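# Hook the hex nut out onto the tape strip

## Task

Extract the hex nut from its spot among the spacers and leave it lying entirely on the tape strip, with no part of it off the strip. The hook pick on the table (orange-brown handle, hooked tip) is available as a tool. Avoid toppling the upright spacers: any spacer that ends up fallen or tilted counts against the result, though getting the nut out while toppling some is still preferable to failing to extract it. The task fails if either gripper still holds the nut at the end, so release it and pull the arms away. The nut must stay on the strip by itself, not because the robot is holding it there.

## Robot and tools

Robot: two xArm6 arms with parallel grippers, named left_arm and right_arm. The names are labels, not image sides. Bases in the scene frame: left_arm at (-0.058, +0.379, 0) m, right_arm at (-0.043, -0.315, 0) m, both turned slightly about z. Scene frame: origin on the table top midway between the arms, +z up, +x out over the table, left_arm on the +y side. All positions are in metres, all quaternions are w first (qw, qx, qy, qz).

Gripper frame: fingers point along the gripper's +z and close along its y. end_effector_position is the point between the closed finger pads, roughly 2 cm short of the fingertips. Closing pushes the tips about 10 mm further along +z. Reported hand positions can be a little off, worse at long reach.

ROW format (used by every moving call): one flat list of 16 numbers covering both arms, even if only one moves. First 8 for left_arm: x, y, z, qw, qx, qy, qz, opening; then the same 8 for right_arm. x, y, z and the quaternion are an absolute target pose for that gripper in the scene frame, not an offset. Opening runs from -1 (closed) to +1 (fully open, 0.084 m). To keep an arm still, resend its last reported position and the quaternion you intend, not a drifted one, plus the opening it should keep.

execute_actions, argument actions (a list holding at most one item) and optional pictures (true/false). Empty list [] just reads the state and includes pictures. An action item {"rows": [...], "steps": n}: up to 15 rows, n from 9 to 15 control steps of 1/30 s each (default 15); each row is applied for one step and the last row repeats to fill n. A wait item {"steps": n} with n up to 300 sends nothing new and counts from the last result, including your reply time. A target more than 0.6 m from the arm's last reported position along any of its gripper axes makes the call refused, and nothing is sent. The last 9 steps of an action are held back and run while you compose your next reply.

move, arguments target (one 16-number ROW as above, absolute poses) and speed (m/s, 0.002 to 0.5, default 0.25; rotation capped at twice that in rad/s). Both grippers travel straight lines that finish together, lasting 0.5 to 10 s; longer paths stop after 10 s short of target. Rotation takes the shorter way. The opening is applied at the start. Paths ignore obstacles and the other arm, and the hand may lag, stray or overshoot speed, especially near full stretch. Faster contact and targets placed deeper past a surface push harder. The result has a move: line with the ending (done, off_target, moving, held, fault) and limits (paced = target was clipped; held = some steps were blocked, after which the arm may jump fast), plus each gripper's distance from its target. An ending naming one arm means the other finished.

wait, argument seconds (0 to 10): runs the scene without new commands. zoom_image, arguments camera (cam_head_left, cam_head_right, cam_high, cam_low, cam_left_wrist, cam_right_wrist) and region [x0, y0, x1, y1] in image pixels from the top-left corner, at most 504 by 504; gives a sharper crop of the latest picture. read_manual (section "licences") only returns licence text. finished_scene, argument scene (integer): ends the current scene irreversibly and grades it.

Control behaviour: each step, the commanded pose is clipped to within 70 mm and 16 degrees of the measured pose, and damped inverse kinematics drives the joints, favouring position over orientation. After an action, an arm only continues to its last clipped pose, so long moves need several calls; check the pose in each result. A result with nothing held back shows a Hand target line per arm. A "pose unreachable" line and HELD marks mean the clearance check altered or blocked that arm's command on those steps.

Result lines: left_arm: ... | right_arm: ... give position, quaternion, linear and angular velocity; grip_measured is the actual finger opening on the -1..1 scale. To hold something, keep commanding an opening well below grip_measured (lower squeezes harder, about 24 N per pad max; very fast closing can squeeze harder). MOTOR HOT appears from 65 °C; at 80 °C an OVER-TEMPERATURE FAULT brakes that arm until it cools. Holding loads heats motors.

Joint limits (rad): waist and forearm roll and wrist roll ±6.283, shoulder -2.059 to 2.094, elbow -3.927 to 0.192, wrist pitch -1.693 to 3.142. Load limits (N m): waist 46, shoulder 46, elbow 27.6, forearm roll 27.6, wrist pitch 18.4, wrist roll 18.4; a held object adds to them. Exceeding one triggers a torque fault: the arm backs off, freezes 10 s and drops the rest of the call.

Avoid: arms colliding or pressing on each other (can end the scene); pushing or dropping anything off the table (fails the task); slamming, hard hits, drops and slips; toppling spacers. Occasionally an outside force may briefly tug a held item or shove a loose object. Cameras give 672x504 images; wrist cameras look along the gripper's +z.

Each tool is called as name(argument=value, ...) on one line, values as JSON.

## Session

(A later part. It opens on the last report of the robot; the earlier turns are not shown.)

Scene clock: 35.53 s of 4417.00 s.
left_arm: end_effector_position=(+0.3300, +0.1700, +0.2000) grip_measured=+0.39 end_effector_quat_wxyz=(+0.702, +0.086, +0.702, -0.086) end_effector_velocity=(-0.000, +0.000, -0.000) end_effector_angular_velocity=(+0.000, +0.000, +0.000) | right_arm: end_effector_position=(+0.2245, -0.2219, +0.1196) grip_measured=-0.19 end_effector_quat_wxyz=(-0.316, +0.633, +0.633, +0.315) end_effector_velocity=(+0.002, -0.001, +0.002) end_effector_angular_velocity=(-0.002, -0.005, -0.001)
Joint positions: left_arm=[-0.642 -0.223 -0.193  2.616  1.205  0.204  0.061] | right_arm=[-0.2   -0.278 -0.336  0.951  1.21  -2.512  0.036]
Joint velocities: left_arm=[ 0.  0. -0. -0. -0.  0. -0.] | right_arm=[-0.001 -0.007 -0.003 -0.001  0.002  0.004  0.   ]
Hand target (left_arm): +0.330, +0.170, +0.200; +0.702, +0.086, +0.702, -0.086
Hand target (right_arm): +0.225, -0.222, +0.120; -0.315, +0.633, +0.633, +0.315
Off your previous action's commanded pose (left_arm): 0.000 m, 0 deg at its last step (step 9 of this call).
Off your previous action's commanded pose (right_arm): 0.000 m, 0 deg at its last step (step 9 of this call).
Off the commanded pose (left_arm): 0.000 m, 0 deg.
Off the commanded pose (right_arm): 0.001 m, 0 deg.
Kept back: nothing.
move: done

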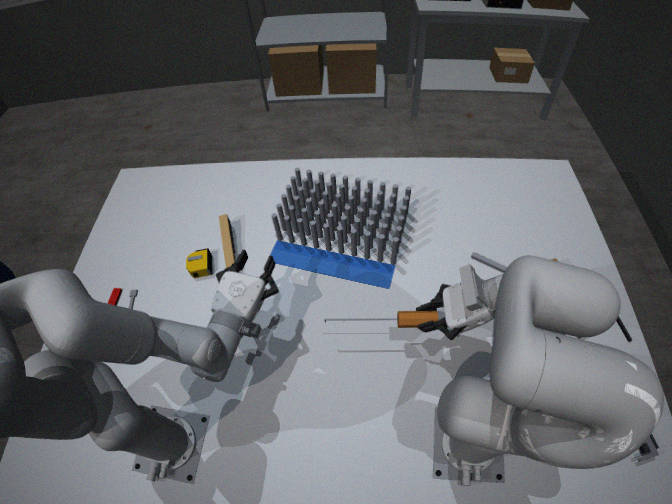

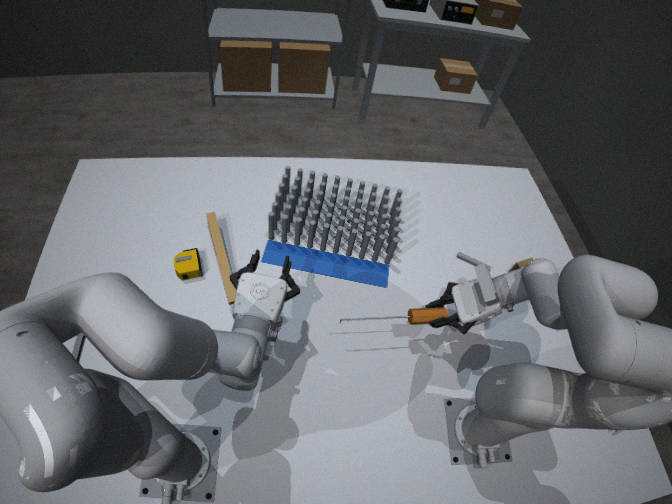

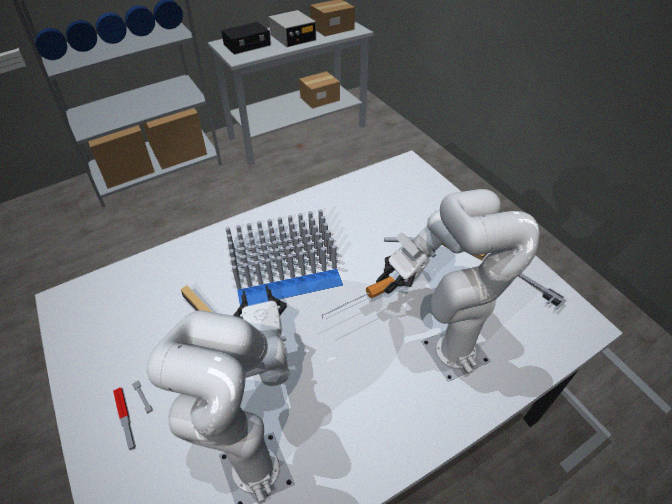

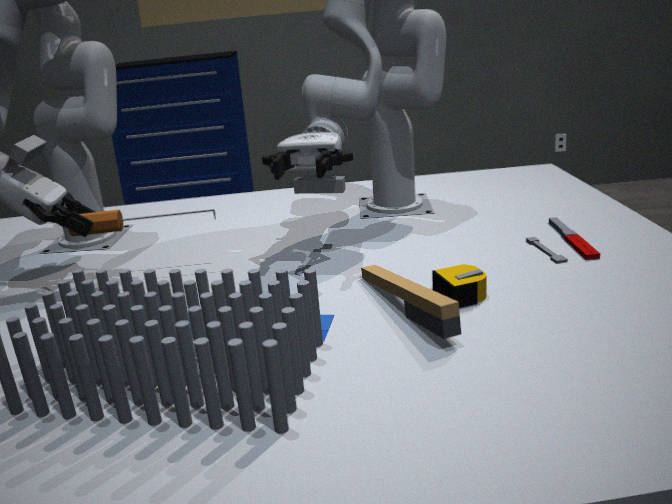

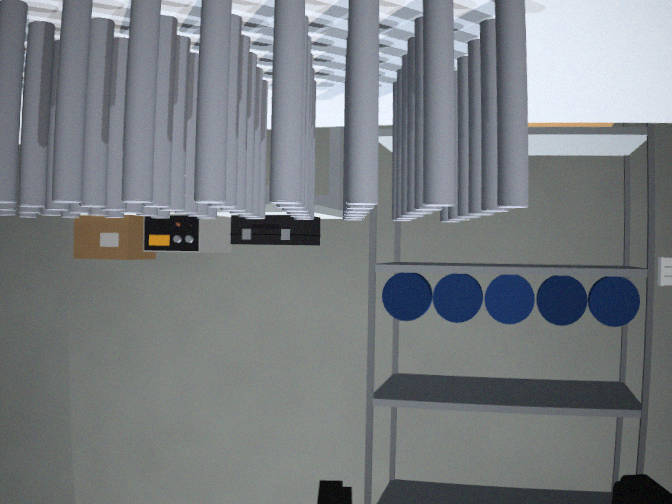

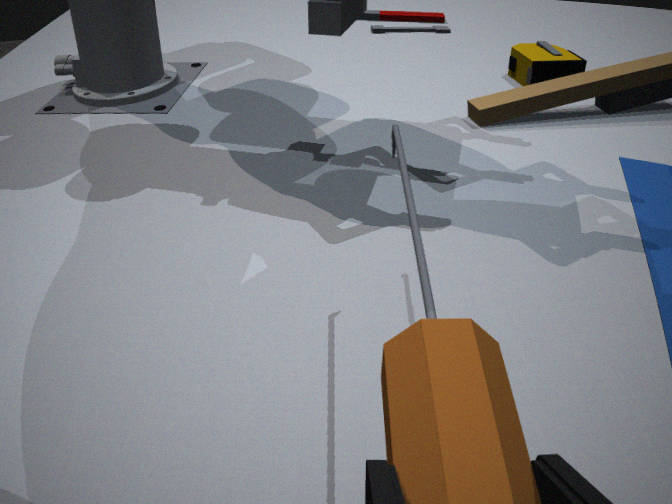

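move(target=[0.33,0.17,0.20,0.7018,0.0862,0.7018,-0.0862,0.4, 0.27,-0.21,0.33,0,0.9925,-0.1219,0,-0.8], speed=0.35)

move(target=[0.348,0.028,0.11,0.7018,0.0862,0.7018,-0.0862,0.4, 0.27,-0.21,0.33,0,0.9925,-0.1219,0,-0.8], speed=0.35)

Scene clock: 39.40 s of 4417.00 s.
left_arm: end_effector_position=(+0.3300, +0.1700, +0.2000) grip_measured=+0.39 end_effector_quat_wxyz=(+0.702, +0.086, +0.702, -0.086) end_effector_velocity=(+0.000, +0.000, +0.001) end_effector_angular_velocity=(-0.001, -0.002, +0.001) | right_arm: end_effector_position=(+0.2695, -0.2098, +0.3301) grip_measured=-0.19 end_effector_quat_wxyz=(-0.001, +0.992, -0.122, +0.001) end_effector_velocity=(+0.000, -0.000, +0.001) end_effector_angular_velocity=(-0.003, +0.000, -0.004)
Joint positions: left_arm=[-0.642 -0.223 -0.193  2.616  1.205  0.204  0.061] | right_arm=[ 0.43  -0.522 -0.944  0.001  1.463  0.57   0.036]
Joint velocities: left_arm=[ 0.     0.     0.    -0.     0.003 -0.    -0.   ] | right_arm=[ 0.001  0.002 -0.005 -0.002  0.004  0.005  0.   ]
Hand target (left_arm): +0.330, +0.170, +0.200; +0.702, +0.086, +0.702, -0.086
Hand target (right_arm): +0.270, -0.210, +0.330; -0.001, +0.992, -0.123, +0.001
Off the commanded pose (left_arm): 0.000 m, 0 deg.
Off the commanded pose (right_arm): 0.001 m, 0 deg.
Kept back: nothing.
move: done

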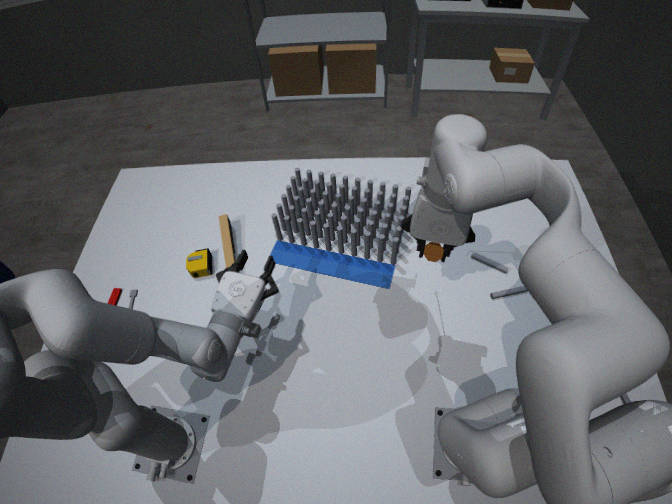

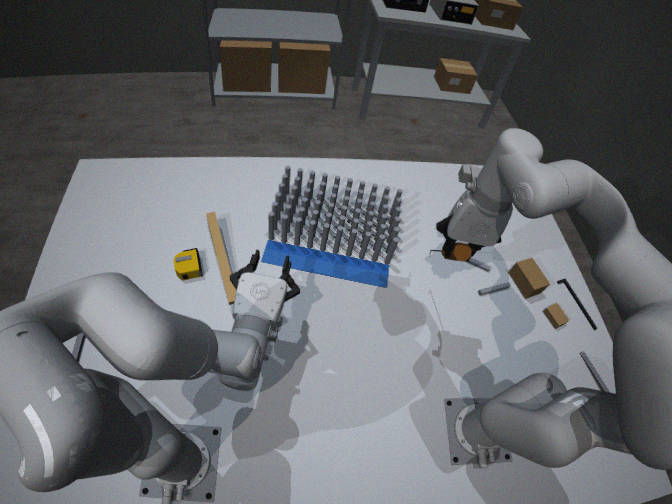

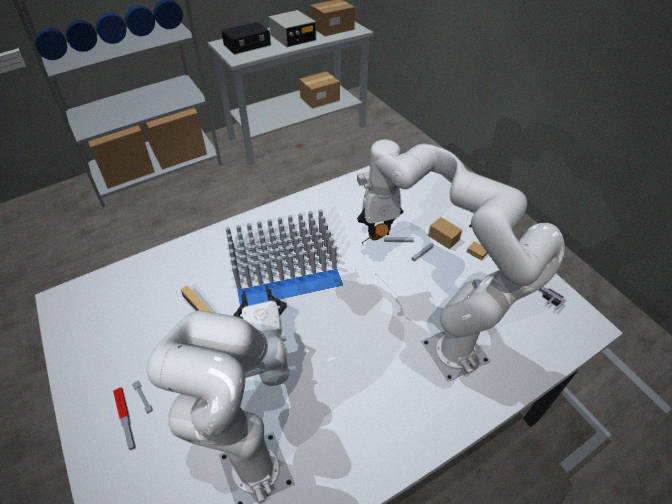

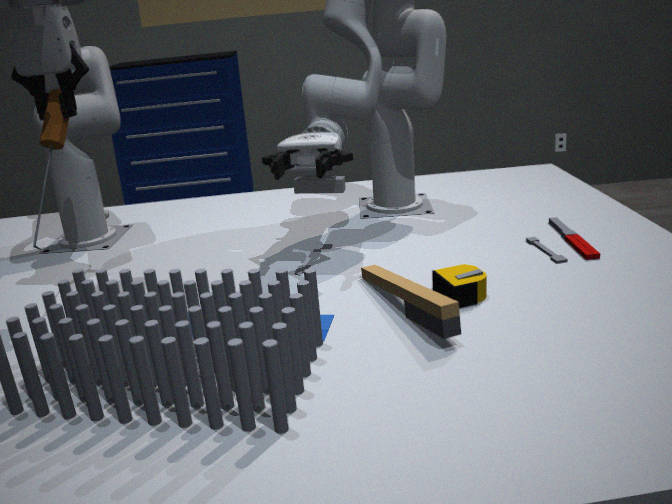

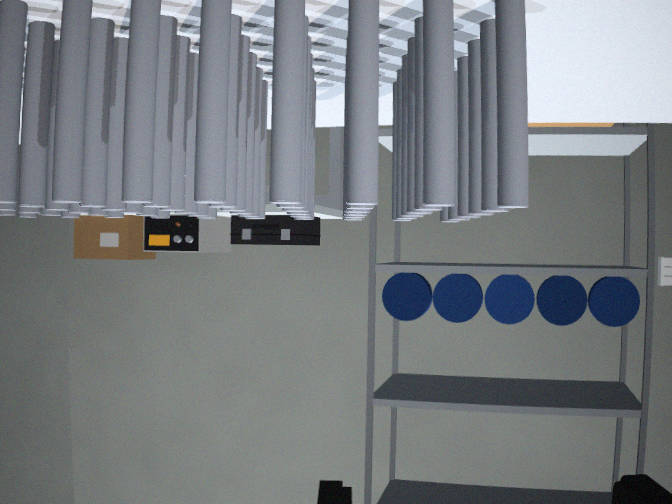

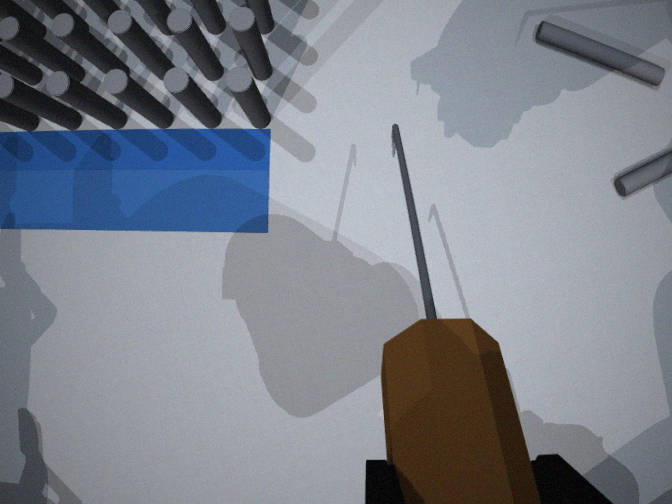

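Scene clock: 40.43 s of 4417.00 s.
left_arm: end_effector_position=(+0.3479, +0.0285, +0.1098) grip_measured=+0.39 end_effector_quat_wxyz=(+0.702, +0.086, +0.702, -0.086) end_effector_velocity=(-0.000, -0.002, -0.002) end_effector_angular_velocity=(+0.001, +0.001, -0.001) | right_arm: end_effector_position=(+0.2700, -0.2100, +0.3300) grip_measured=-0.19 end_effector_quat_wxyz=(+0.000, +0.993, -0.122, +0.000) end_effector_velocity=(-0.000, +0.000, -0.000) end_effector_angular_velocity=(-0.000, +0.000, +0.001)
Joint positions: left_arm=[-0.945  0.443 -0.669  2.338  1.413  0.163  0.061] | right_arm=[ 0.43  -0.518 -0.947  0.     1.465  0.569  0.036]
Joint velocities: left_arm=[-0.003  0.008 -0.007 -0.002  0.     0.     0.   ] | right_arm=[ 0.001 -0.001  0.001 -0.     0.     0.    -0.   ]
Hand target (left_arm): +0.348, +0.028, +0.109; +0.702, +0.086, +0.702, -0.086
Hand target (right_arm): +0.270, -0.210, +0.330; +0.000, +0.993, -0.122, +0.000
Off the commanded pose (left_arm): 0.001 m, 0 deg.
Off the commanded pose (right_arm): 0.000 m, 0 deg.
Kept back: nothing.
move: done

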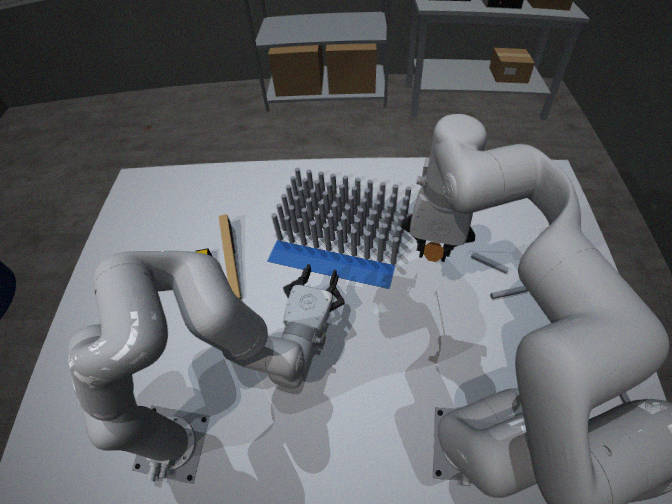

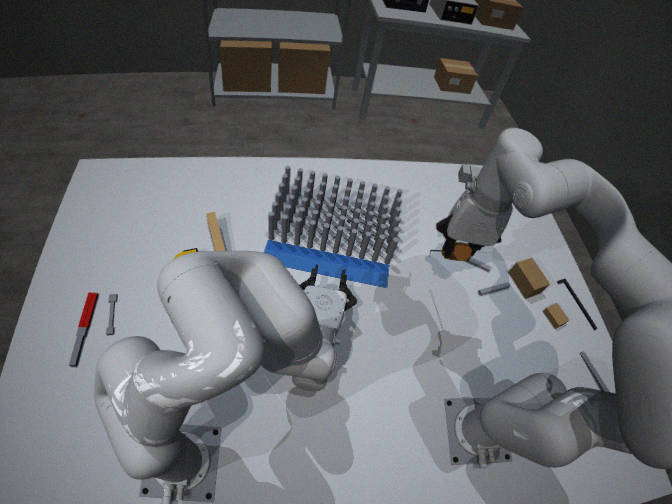

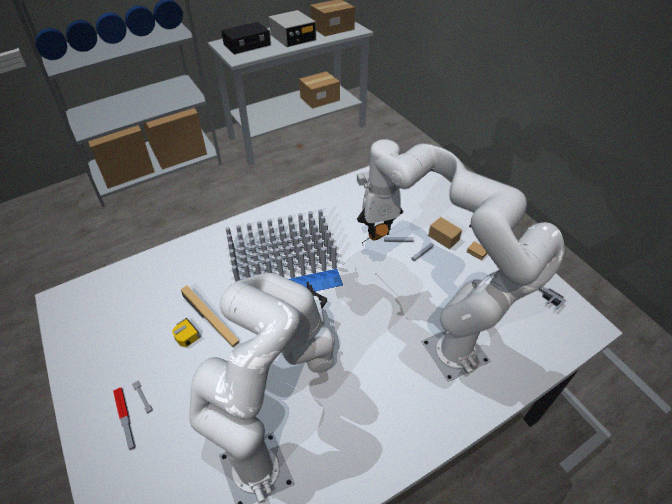

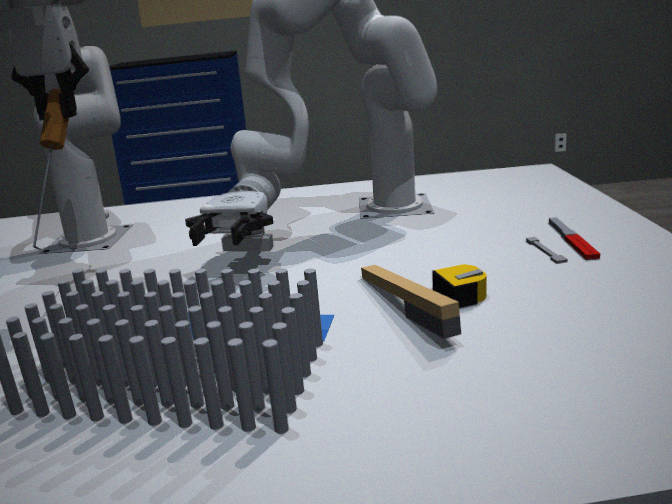

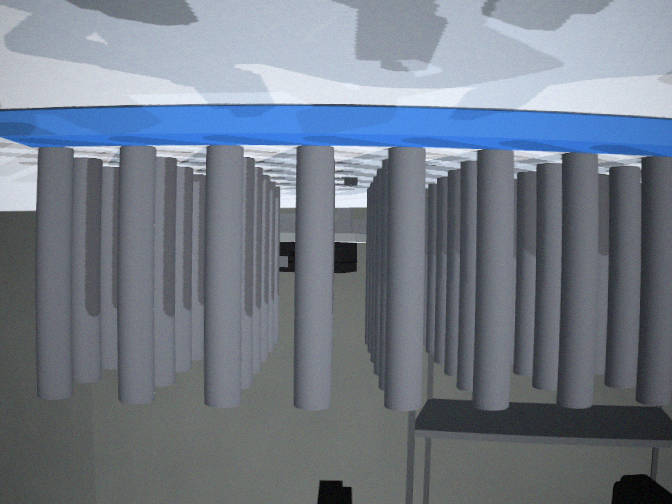

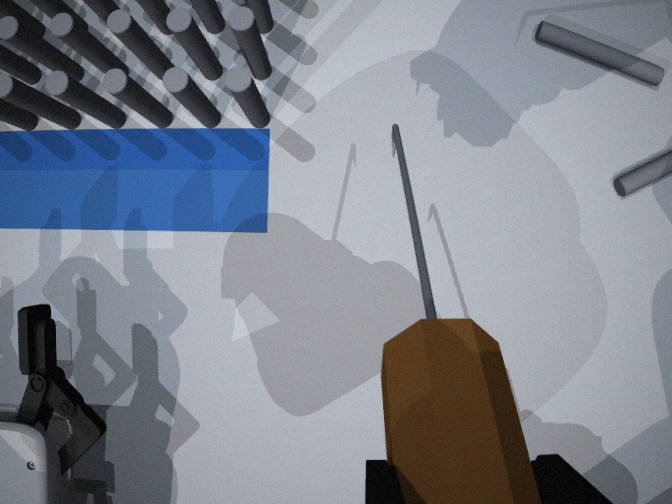

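zoom_image(camera="cam_left_wrist", region=[255,130,445,270])

Region (255, 130, 445, 270) of cam_left_wrist's 672x504 image, scaled by 2.653, with more detail than that image has; it fills the top 371 rows of this view, and the rest is white.

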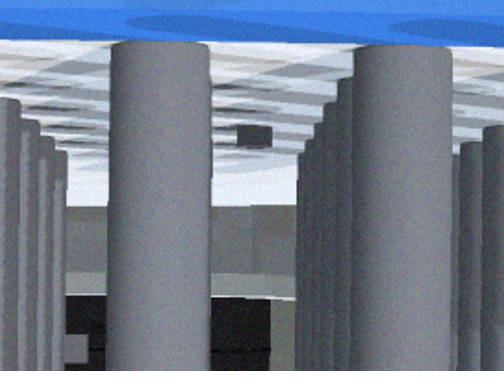

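move(target=[0.348,0.028,0.11,0.7018,0.0862,0.7018,-0.0862,0.4, 0.486,-0.0275,0.33,0,0.9925,-0.1219,0,-0.8], speed=0.25)

Scene clock: 43.87 s of 4417.00 s.
left_arm: end_effector_position=(+0.3480, +0.0280, +0.1100) grip_measured=+0.39 end_effector_quat_wxyz=(+0.702, +0.086, +0.702, -0.086) end_effector_velocity=(-0.000, +0.000, -0.001) end_effector_angular_velocity=(+0.002, +0.001, +0.000) | right_arm: end_effector_position=(+0.4854, -0.0270, +0.3308) grip_measured=-0.19 end_effector_quat_wxyz=(-0.000, +0.993, -0.122, +0.000) end_effector_velocity=(+0.001, -0.000, -0.001) end_effector_angular_velocity=(-0.005, +0.008, -0.002)
Joint positions: left_arm=[-0.945  0.443 -0.67   2.338  1.411  0.163  0.061] | right_arm=[ 0.605  0.519 -2.141  0.     1.62   0.744  0.036]
Joint velocities: left_arm=[-0.     0.002  0.    -0.     0.     0.    -0.   ] | right_arm=[-0.001  0.015 -0.023 -0.     0.017  0.001  0.   ]
Hand target (left_arm): +0.348, +0.028, +0.110; +0.702, +0.086, +0.702, -0.086
Hand target (right_arm): +0.485, -0.027, +0.330; -0.000, +0.993, -0.122, -0.000
Off the commanded pose (left_arm): 0.000 m, 0 deg.
Off the commanded pose (right_arm): 0.001 m, 0 deg.
Kept back: nothing.
move: done

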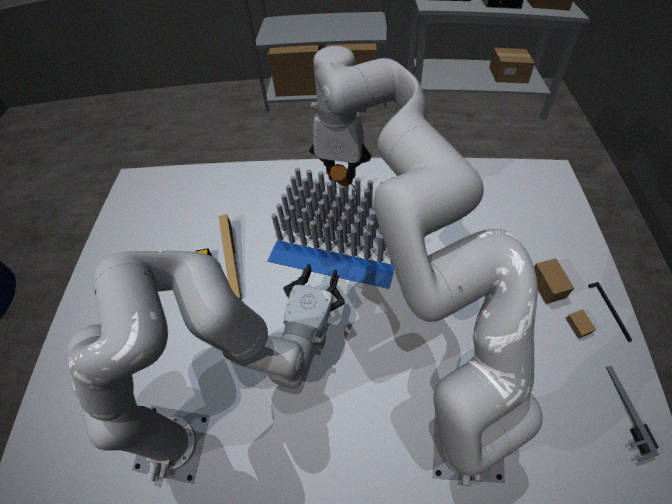

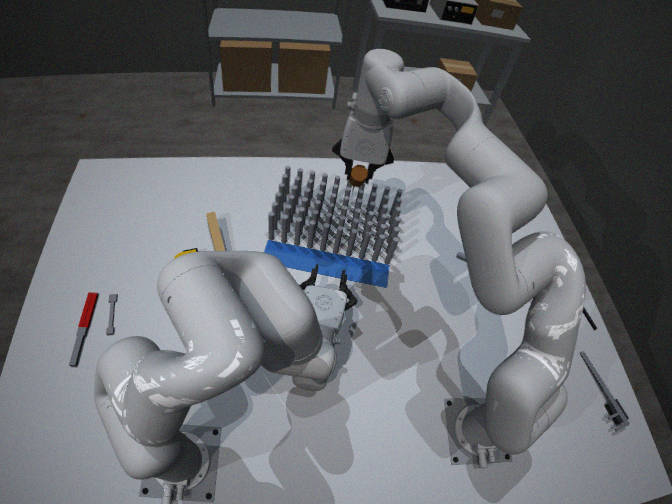

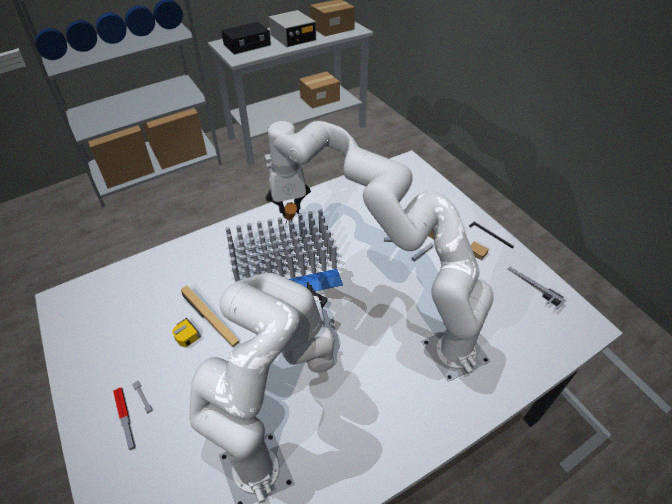

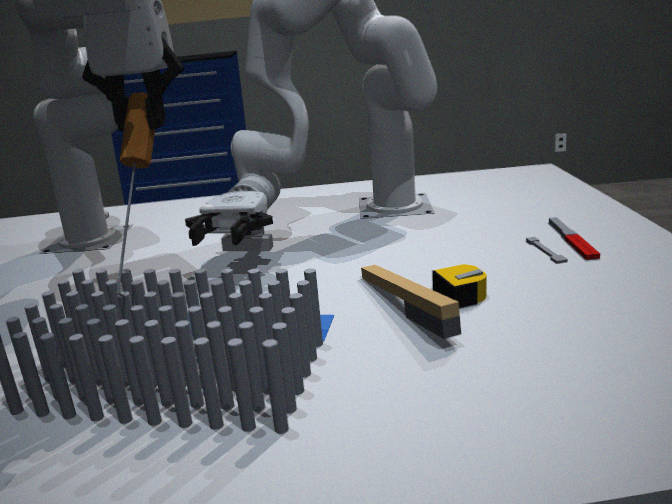

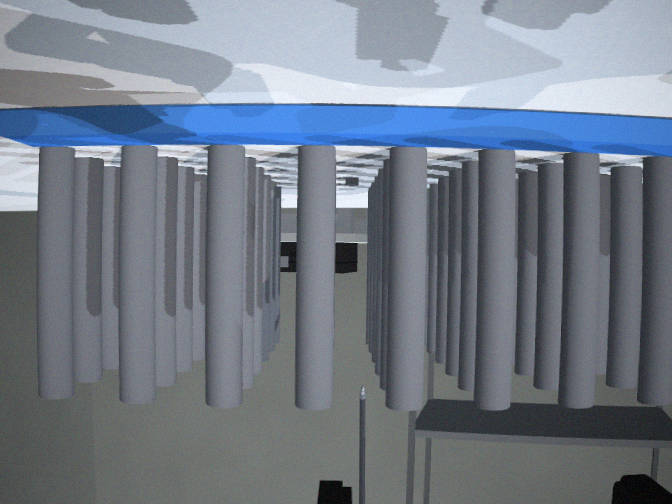

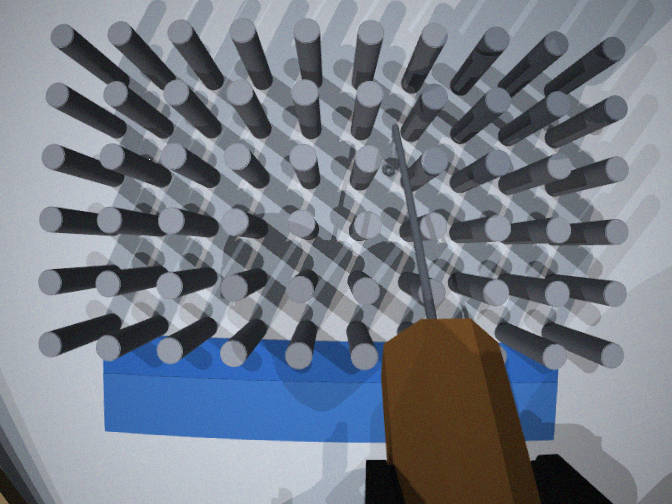

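move(target=[0.348,0.028,0.11,0.7018,0.0862,0.7018,-0.0862,0.4, 0.489,-0.0352,0.325,0,0.9925,-0.1219,0,-0.8], speed=0.05)

move(target=[0.348,0.028,0.11,0.7018,0.0862,0.7018,-0.0862,0.4, 0.489,-0.0352,0.25,0,0.9925,-0.1219,0,-0.8], speed=0.06)

Scene clock: 45.40 s of 4417.00 s.
left_arm: end_effector_position=(+0.3480, +0.0280, +0.1100) grip_measured=+0.39 end_effector_quat_wxyz=(+0.702, +0.086, +0.702, -0.086) end_effector_velocity=(-0.000, +0.000, -0.001) end_effector_angular_velocity=(+0.001, +0.000, -0.000) | right_arm: end_effector_position=(+0.4890, -0.0351, +0.3250) grip_measured=-0.19 end_effector_quat_wxyz=(+0.000, +0.993, -0.122, -0.000) end_effector_velocity=(+0.001, +0.001, +0.002) end_effector_angular_velocity=(+0.003, -0.006, +0.001)
Joint positions: left_arm=[-0.945  0.443 -0.67   2.338  1.411  0.163  0.061] | right_arm=[ 0.59   0.509 -2.107 -0.     1.599  0.729  0.036]
Joint velocities: left_arm=[-0.     0.001 -0.    -0.     0.001  0.    -0.   ] | right_arm=[ 0.    -0.003 -0.002  0.    -0.003 -0.001 -0.   ]
Hand target (left_arm): +0.348, +0.028, +0.110; +0.702, +0.086, +0.702, -0.086
Hand target (right_arm): +0.489, -0.035, +0.325; +0.000, +0.993, -0.122, +0.000
Off the commanded pose (left_arm): 0.000 m, 0 deg.
Off the commanded pose (right_arm): 0.000 m, 0 deg.
Kept back: nothing.
move: done

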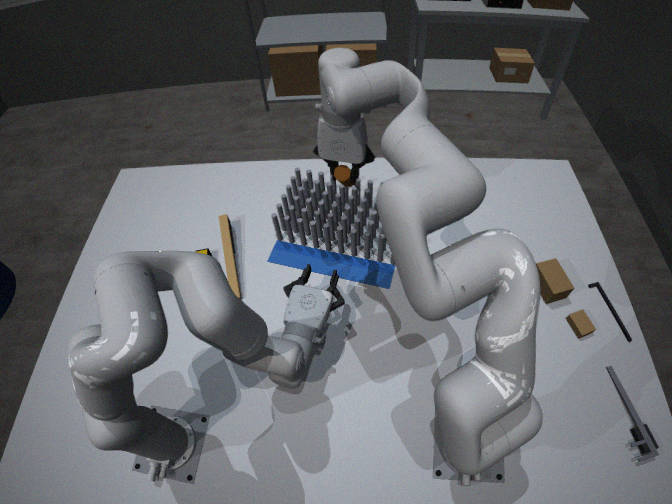

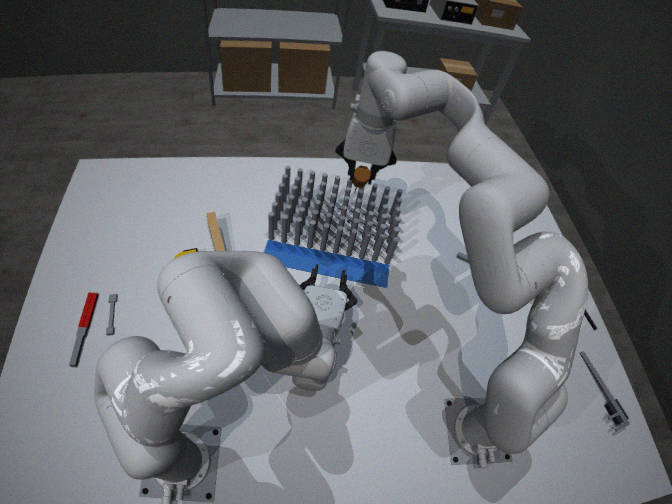

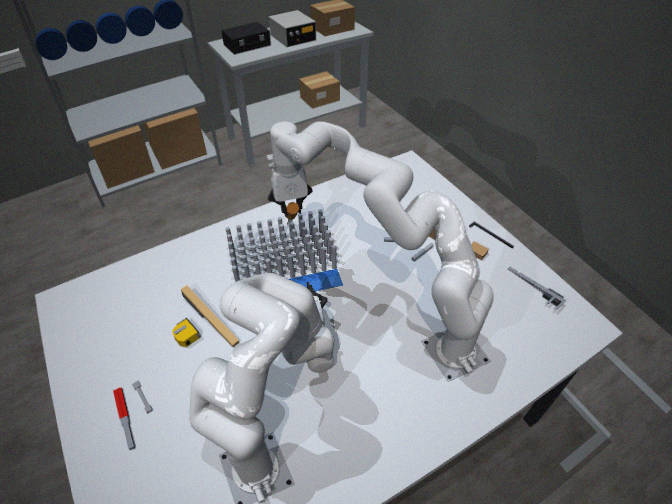

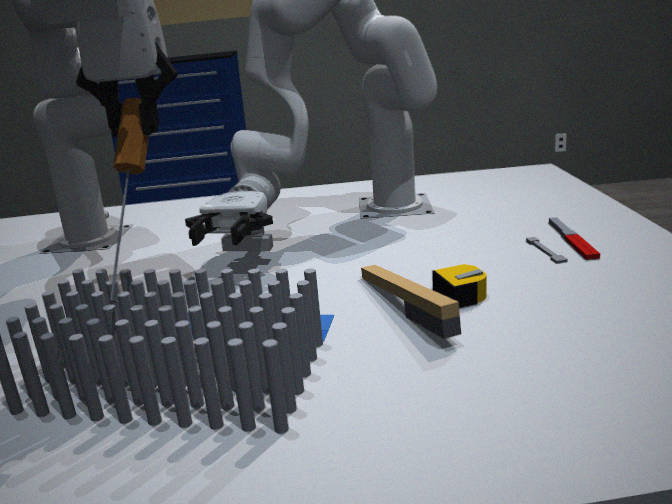

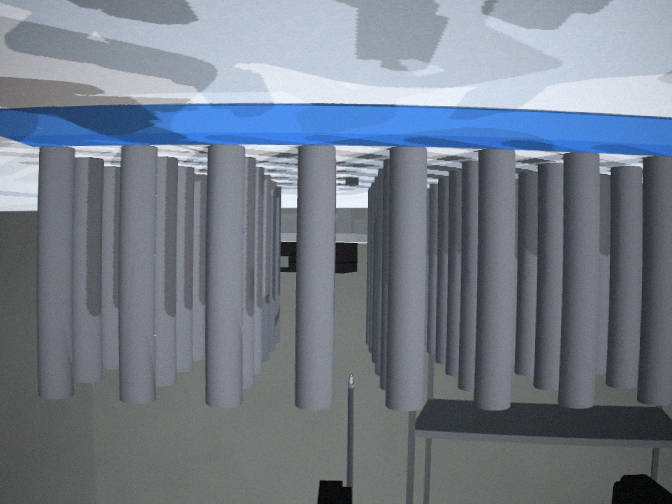

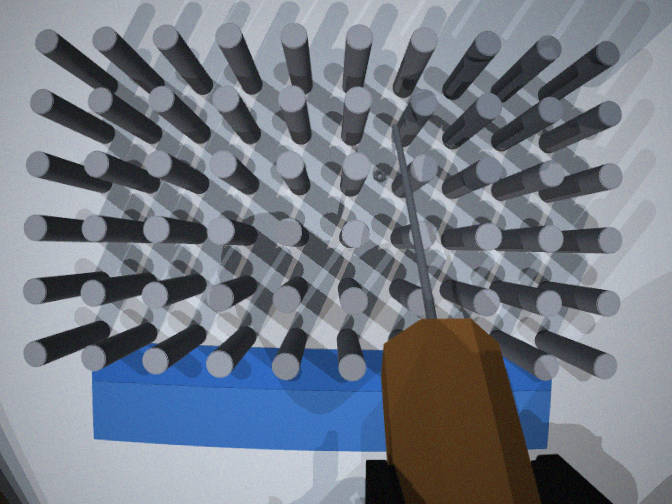

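Scene clock: 46.97 s of 4417.00 s.
left_arm: end_effector_position=(+0.3480, +0.0280, +0.1100) grip_measured=+0.39 end_effector_quat_wxyz=(+0.702, +0.086, +0.702, -0.086) end_effector_velocity=(-0.000, -0.000, +0.000) end_effector_angular_velocity=(-0.000, +0.000, -0.001) | right_arm: end_effector_position=(+0.4893, -0.0350, +0.2505) grip_measured=-0.19 end_effector_quat_wxyz=(-0.000, +0.993, -0.122, +0.000) end_effector_velocity=(+0.002, +0.001, +0.005) end_effector_angular_velocity=(+0.005, -0.011, -0.001)
Joint positions: left_arm=[-0.945  0.443 -0.67   2.338  1.411  0.163  0.061] | right_arm=[ 0.59   0.461 -1.82   0.     1.358  0.729  0.036]
Joint velocities: left_arm=[-0.    -0.     0.     0.    -0.001 -0.    -0.   ] | right_arm=[-0.    -0.006 -0.002 -0.    -0.004  0.001 -0.   ]
Hand target (left_arm): +0.348, +0.028, +0.110; +0.702, +0.086, +0.702, -0.086
Hand target (right_arm): +0.489, -0.035, +0.250; -0.000, +0.993, -0.122, -0.000
Off the commanded pose (left_arm): 0.000 m, 0 deg.
Off the commanded pose (right_arm): 0.001 m, 0 deg.
Kept back: nothing.
move: done

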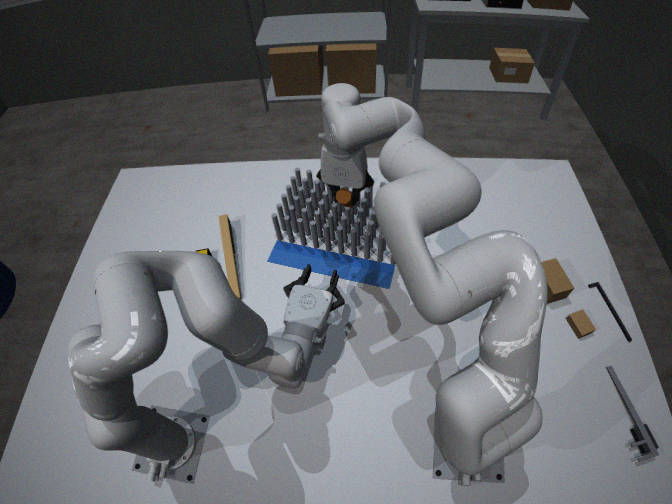

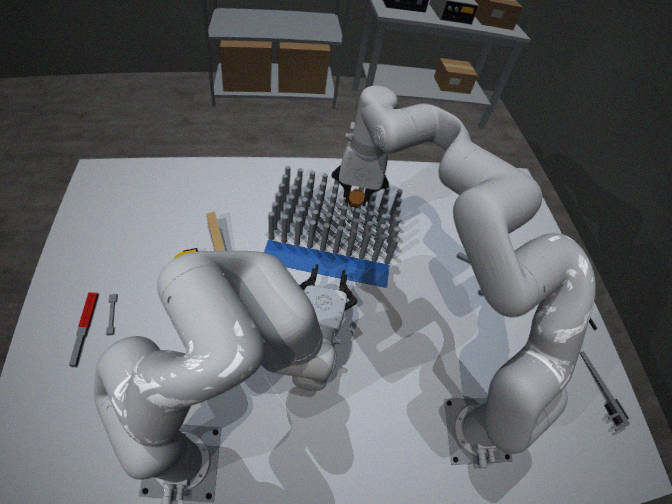

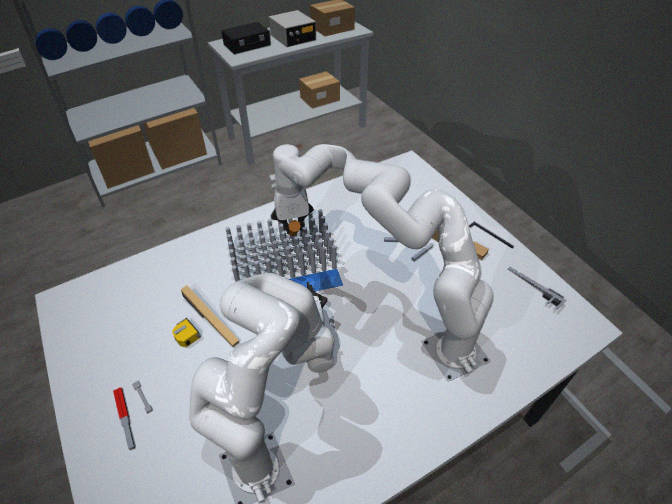

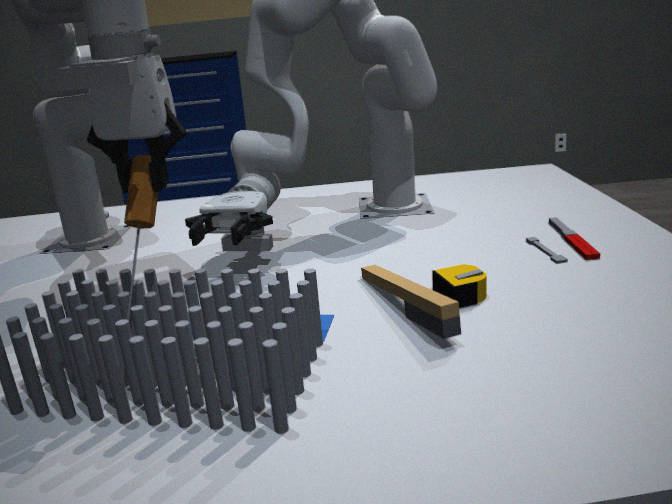

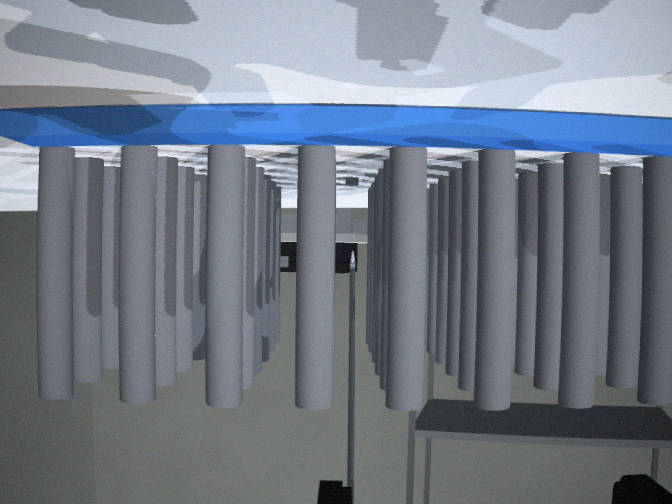

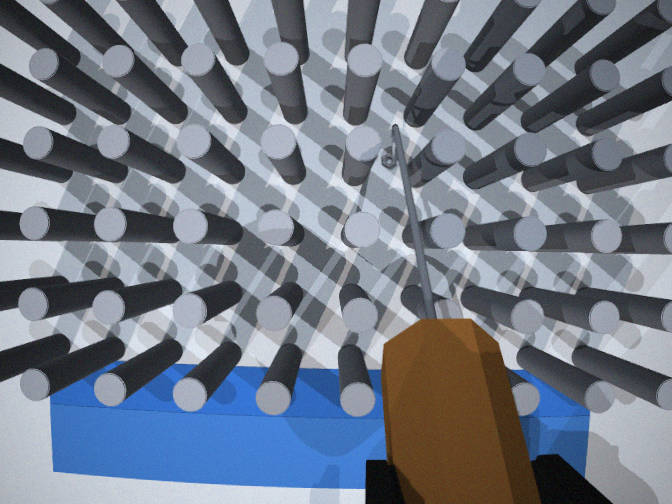

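move(target=[0.348,0.028,0.11,0.7018,0.0862,0.7018,-0.0862,0.4, 0.4888,-0.036,0.212,0,0.9925,-0.1219,0,-0.8], speed=0.04)

zoom_image(camera="cam_left_wrist", region=[295,140,415,230])

zoom_image(camera="cam_right_wrist", region=[330,70,470,210])

Scene clock: 48.67 s of 4417.00 s.
left_arm: end_effector_position=(+0.3480, +0.0280, +0.1100) grip_measured=+0.39 end_effector_quat_wxyz=(+0.702, +0.086, +0.702, -0.086) end_effector_velocity=(+0.000, +0.000, -0.000) end_effector_angular_velocity=(+0.001, +0.001, +0.000) | right_arm: end_effector_position=(+0.4890, -0.0359, +0.2123) grip_measured=-0.19 end_effector_quat_wxyz=(-0.000, +0.993, -0.122, +0.000) end_effector_velocity=(+0.001, +0.001, +0.003) end_effector_angular_velocity=(+0.003, -0.007, +0.001)
Joint positions: left_arm=[-0.945  0.443 -0.67   2.338  1.411  0.163  0.061] | right_arm=[ 0.589  0.465 -1.717  0.     1.252  0.728  0.036]
Joint velocities: left_arm=[ 0.     0.001 -0.    -0.    -0.001 -0.     0.   ] | right_arm=[ 0.    -0.003 -0.002 -0.    -0.002 -0.001 -0.   ]
Hand target (left_arm): +0.348, +0.028, +0.110; +0.702, +0.086, +0.702, -0.086
Hand target (right_arm): +0.489, -0.036, +0.212; -0.000, +0.993, -0.122, -0.000
Off the commanded pose (left_arm): 0.000 m, 0 deg.
Off the commanded pose (right_arm): 0.000 m, 0 deg.
Kept back: nothing.
move: done

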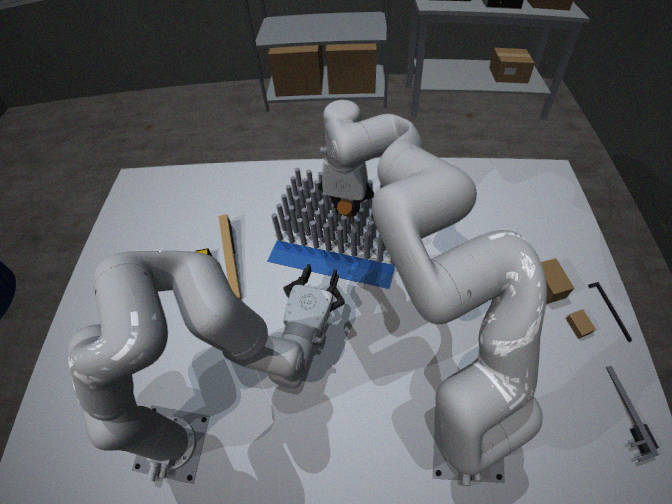

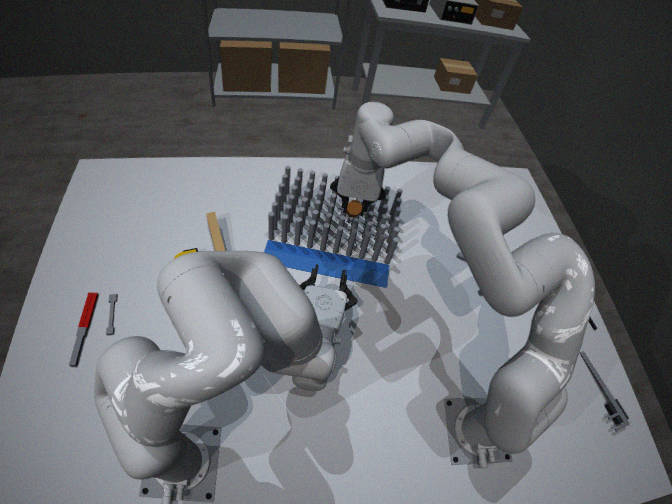

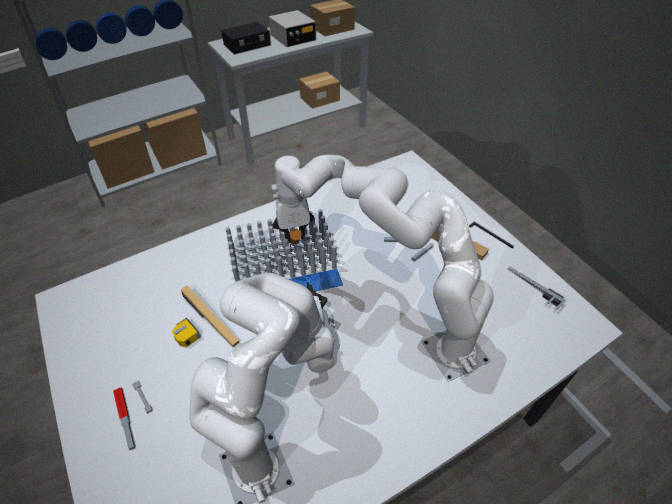

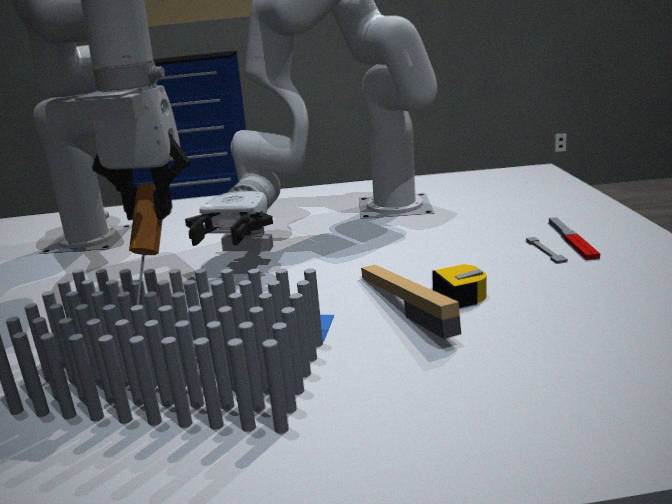

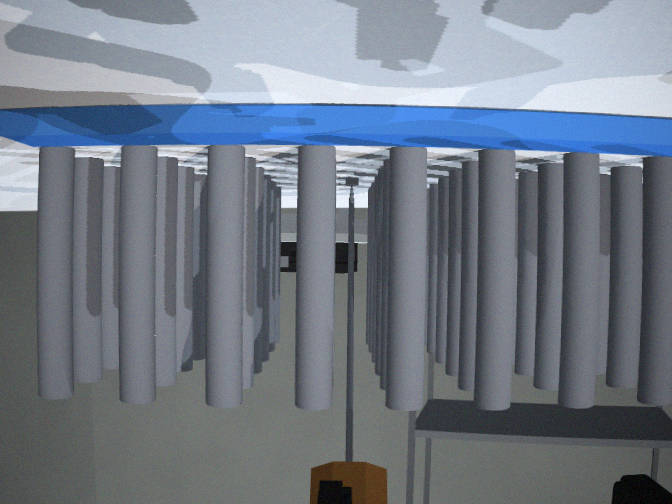

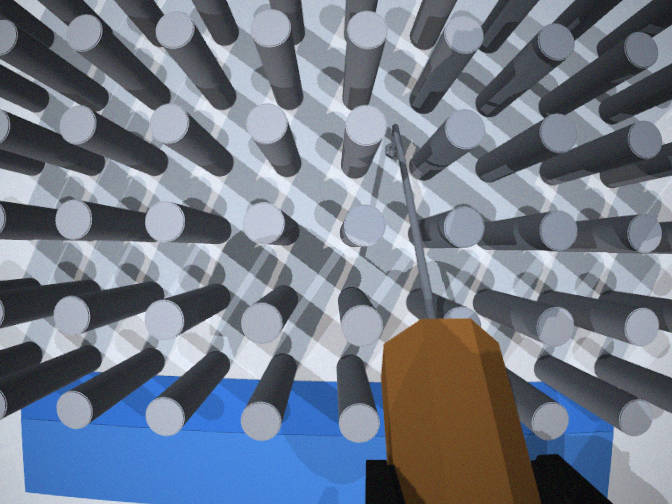

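Region (295, 140, 415, 230) of cam_left_wrist's 672x504 image, scaled by 4.200, with more detail than that image has; it fills the top 378 rows of this view, and the rest is white.

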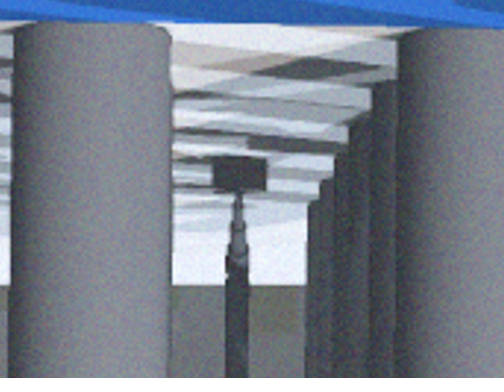

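Region (330, 70, 470, 210) of cam_right_wrist's 672x504 image, scaled by 3.600, with more detail than that image has.

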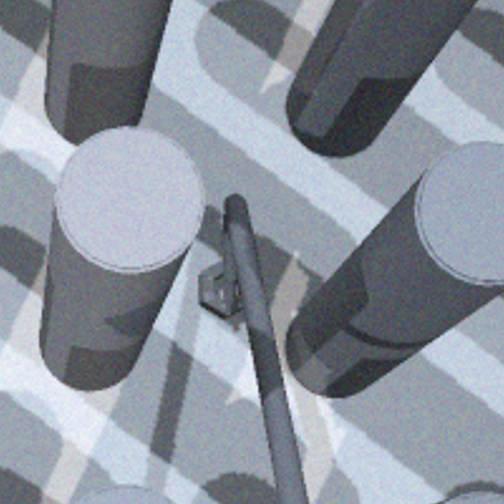

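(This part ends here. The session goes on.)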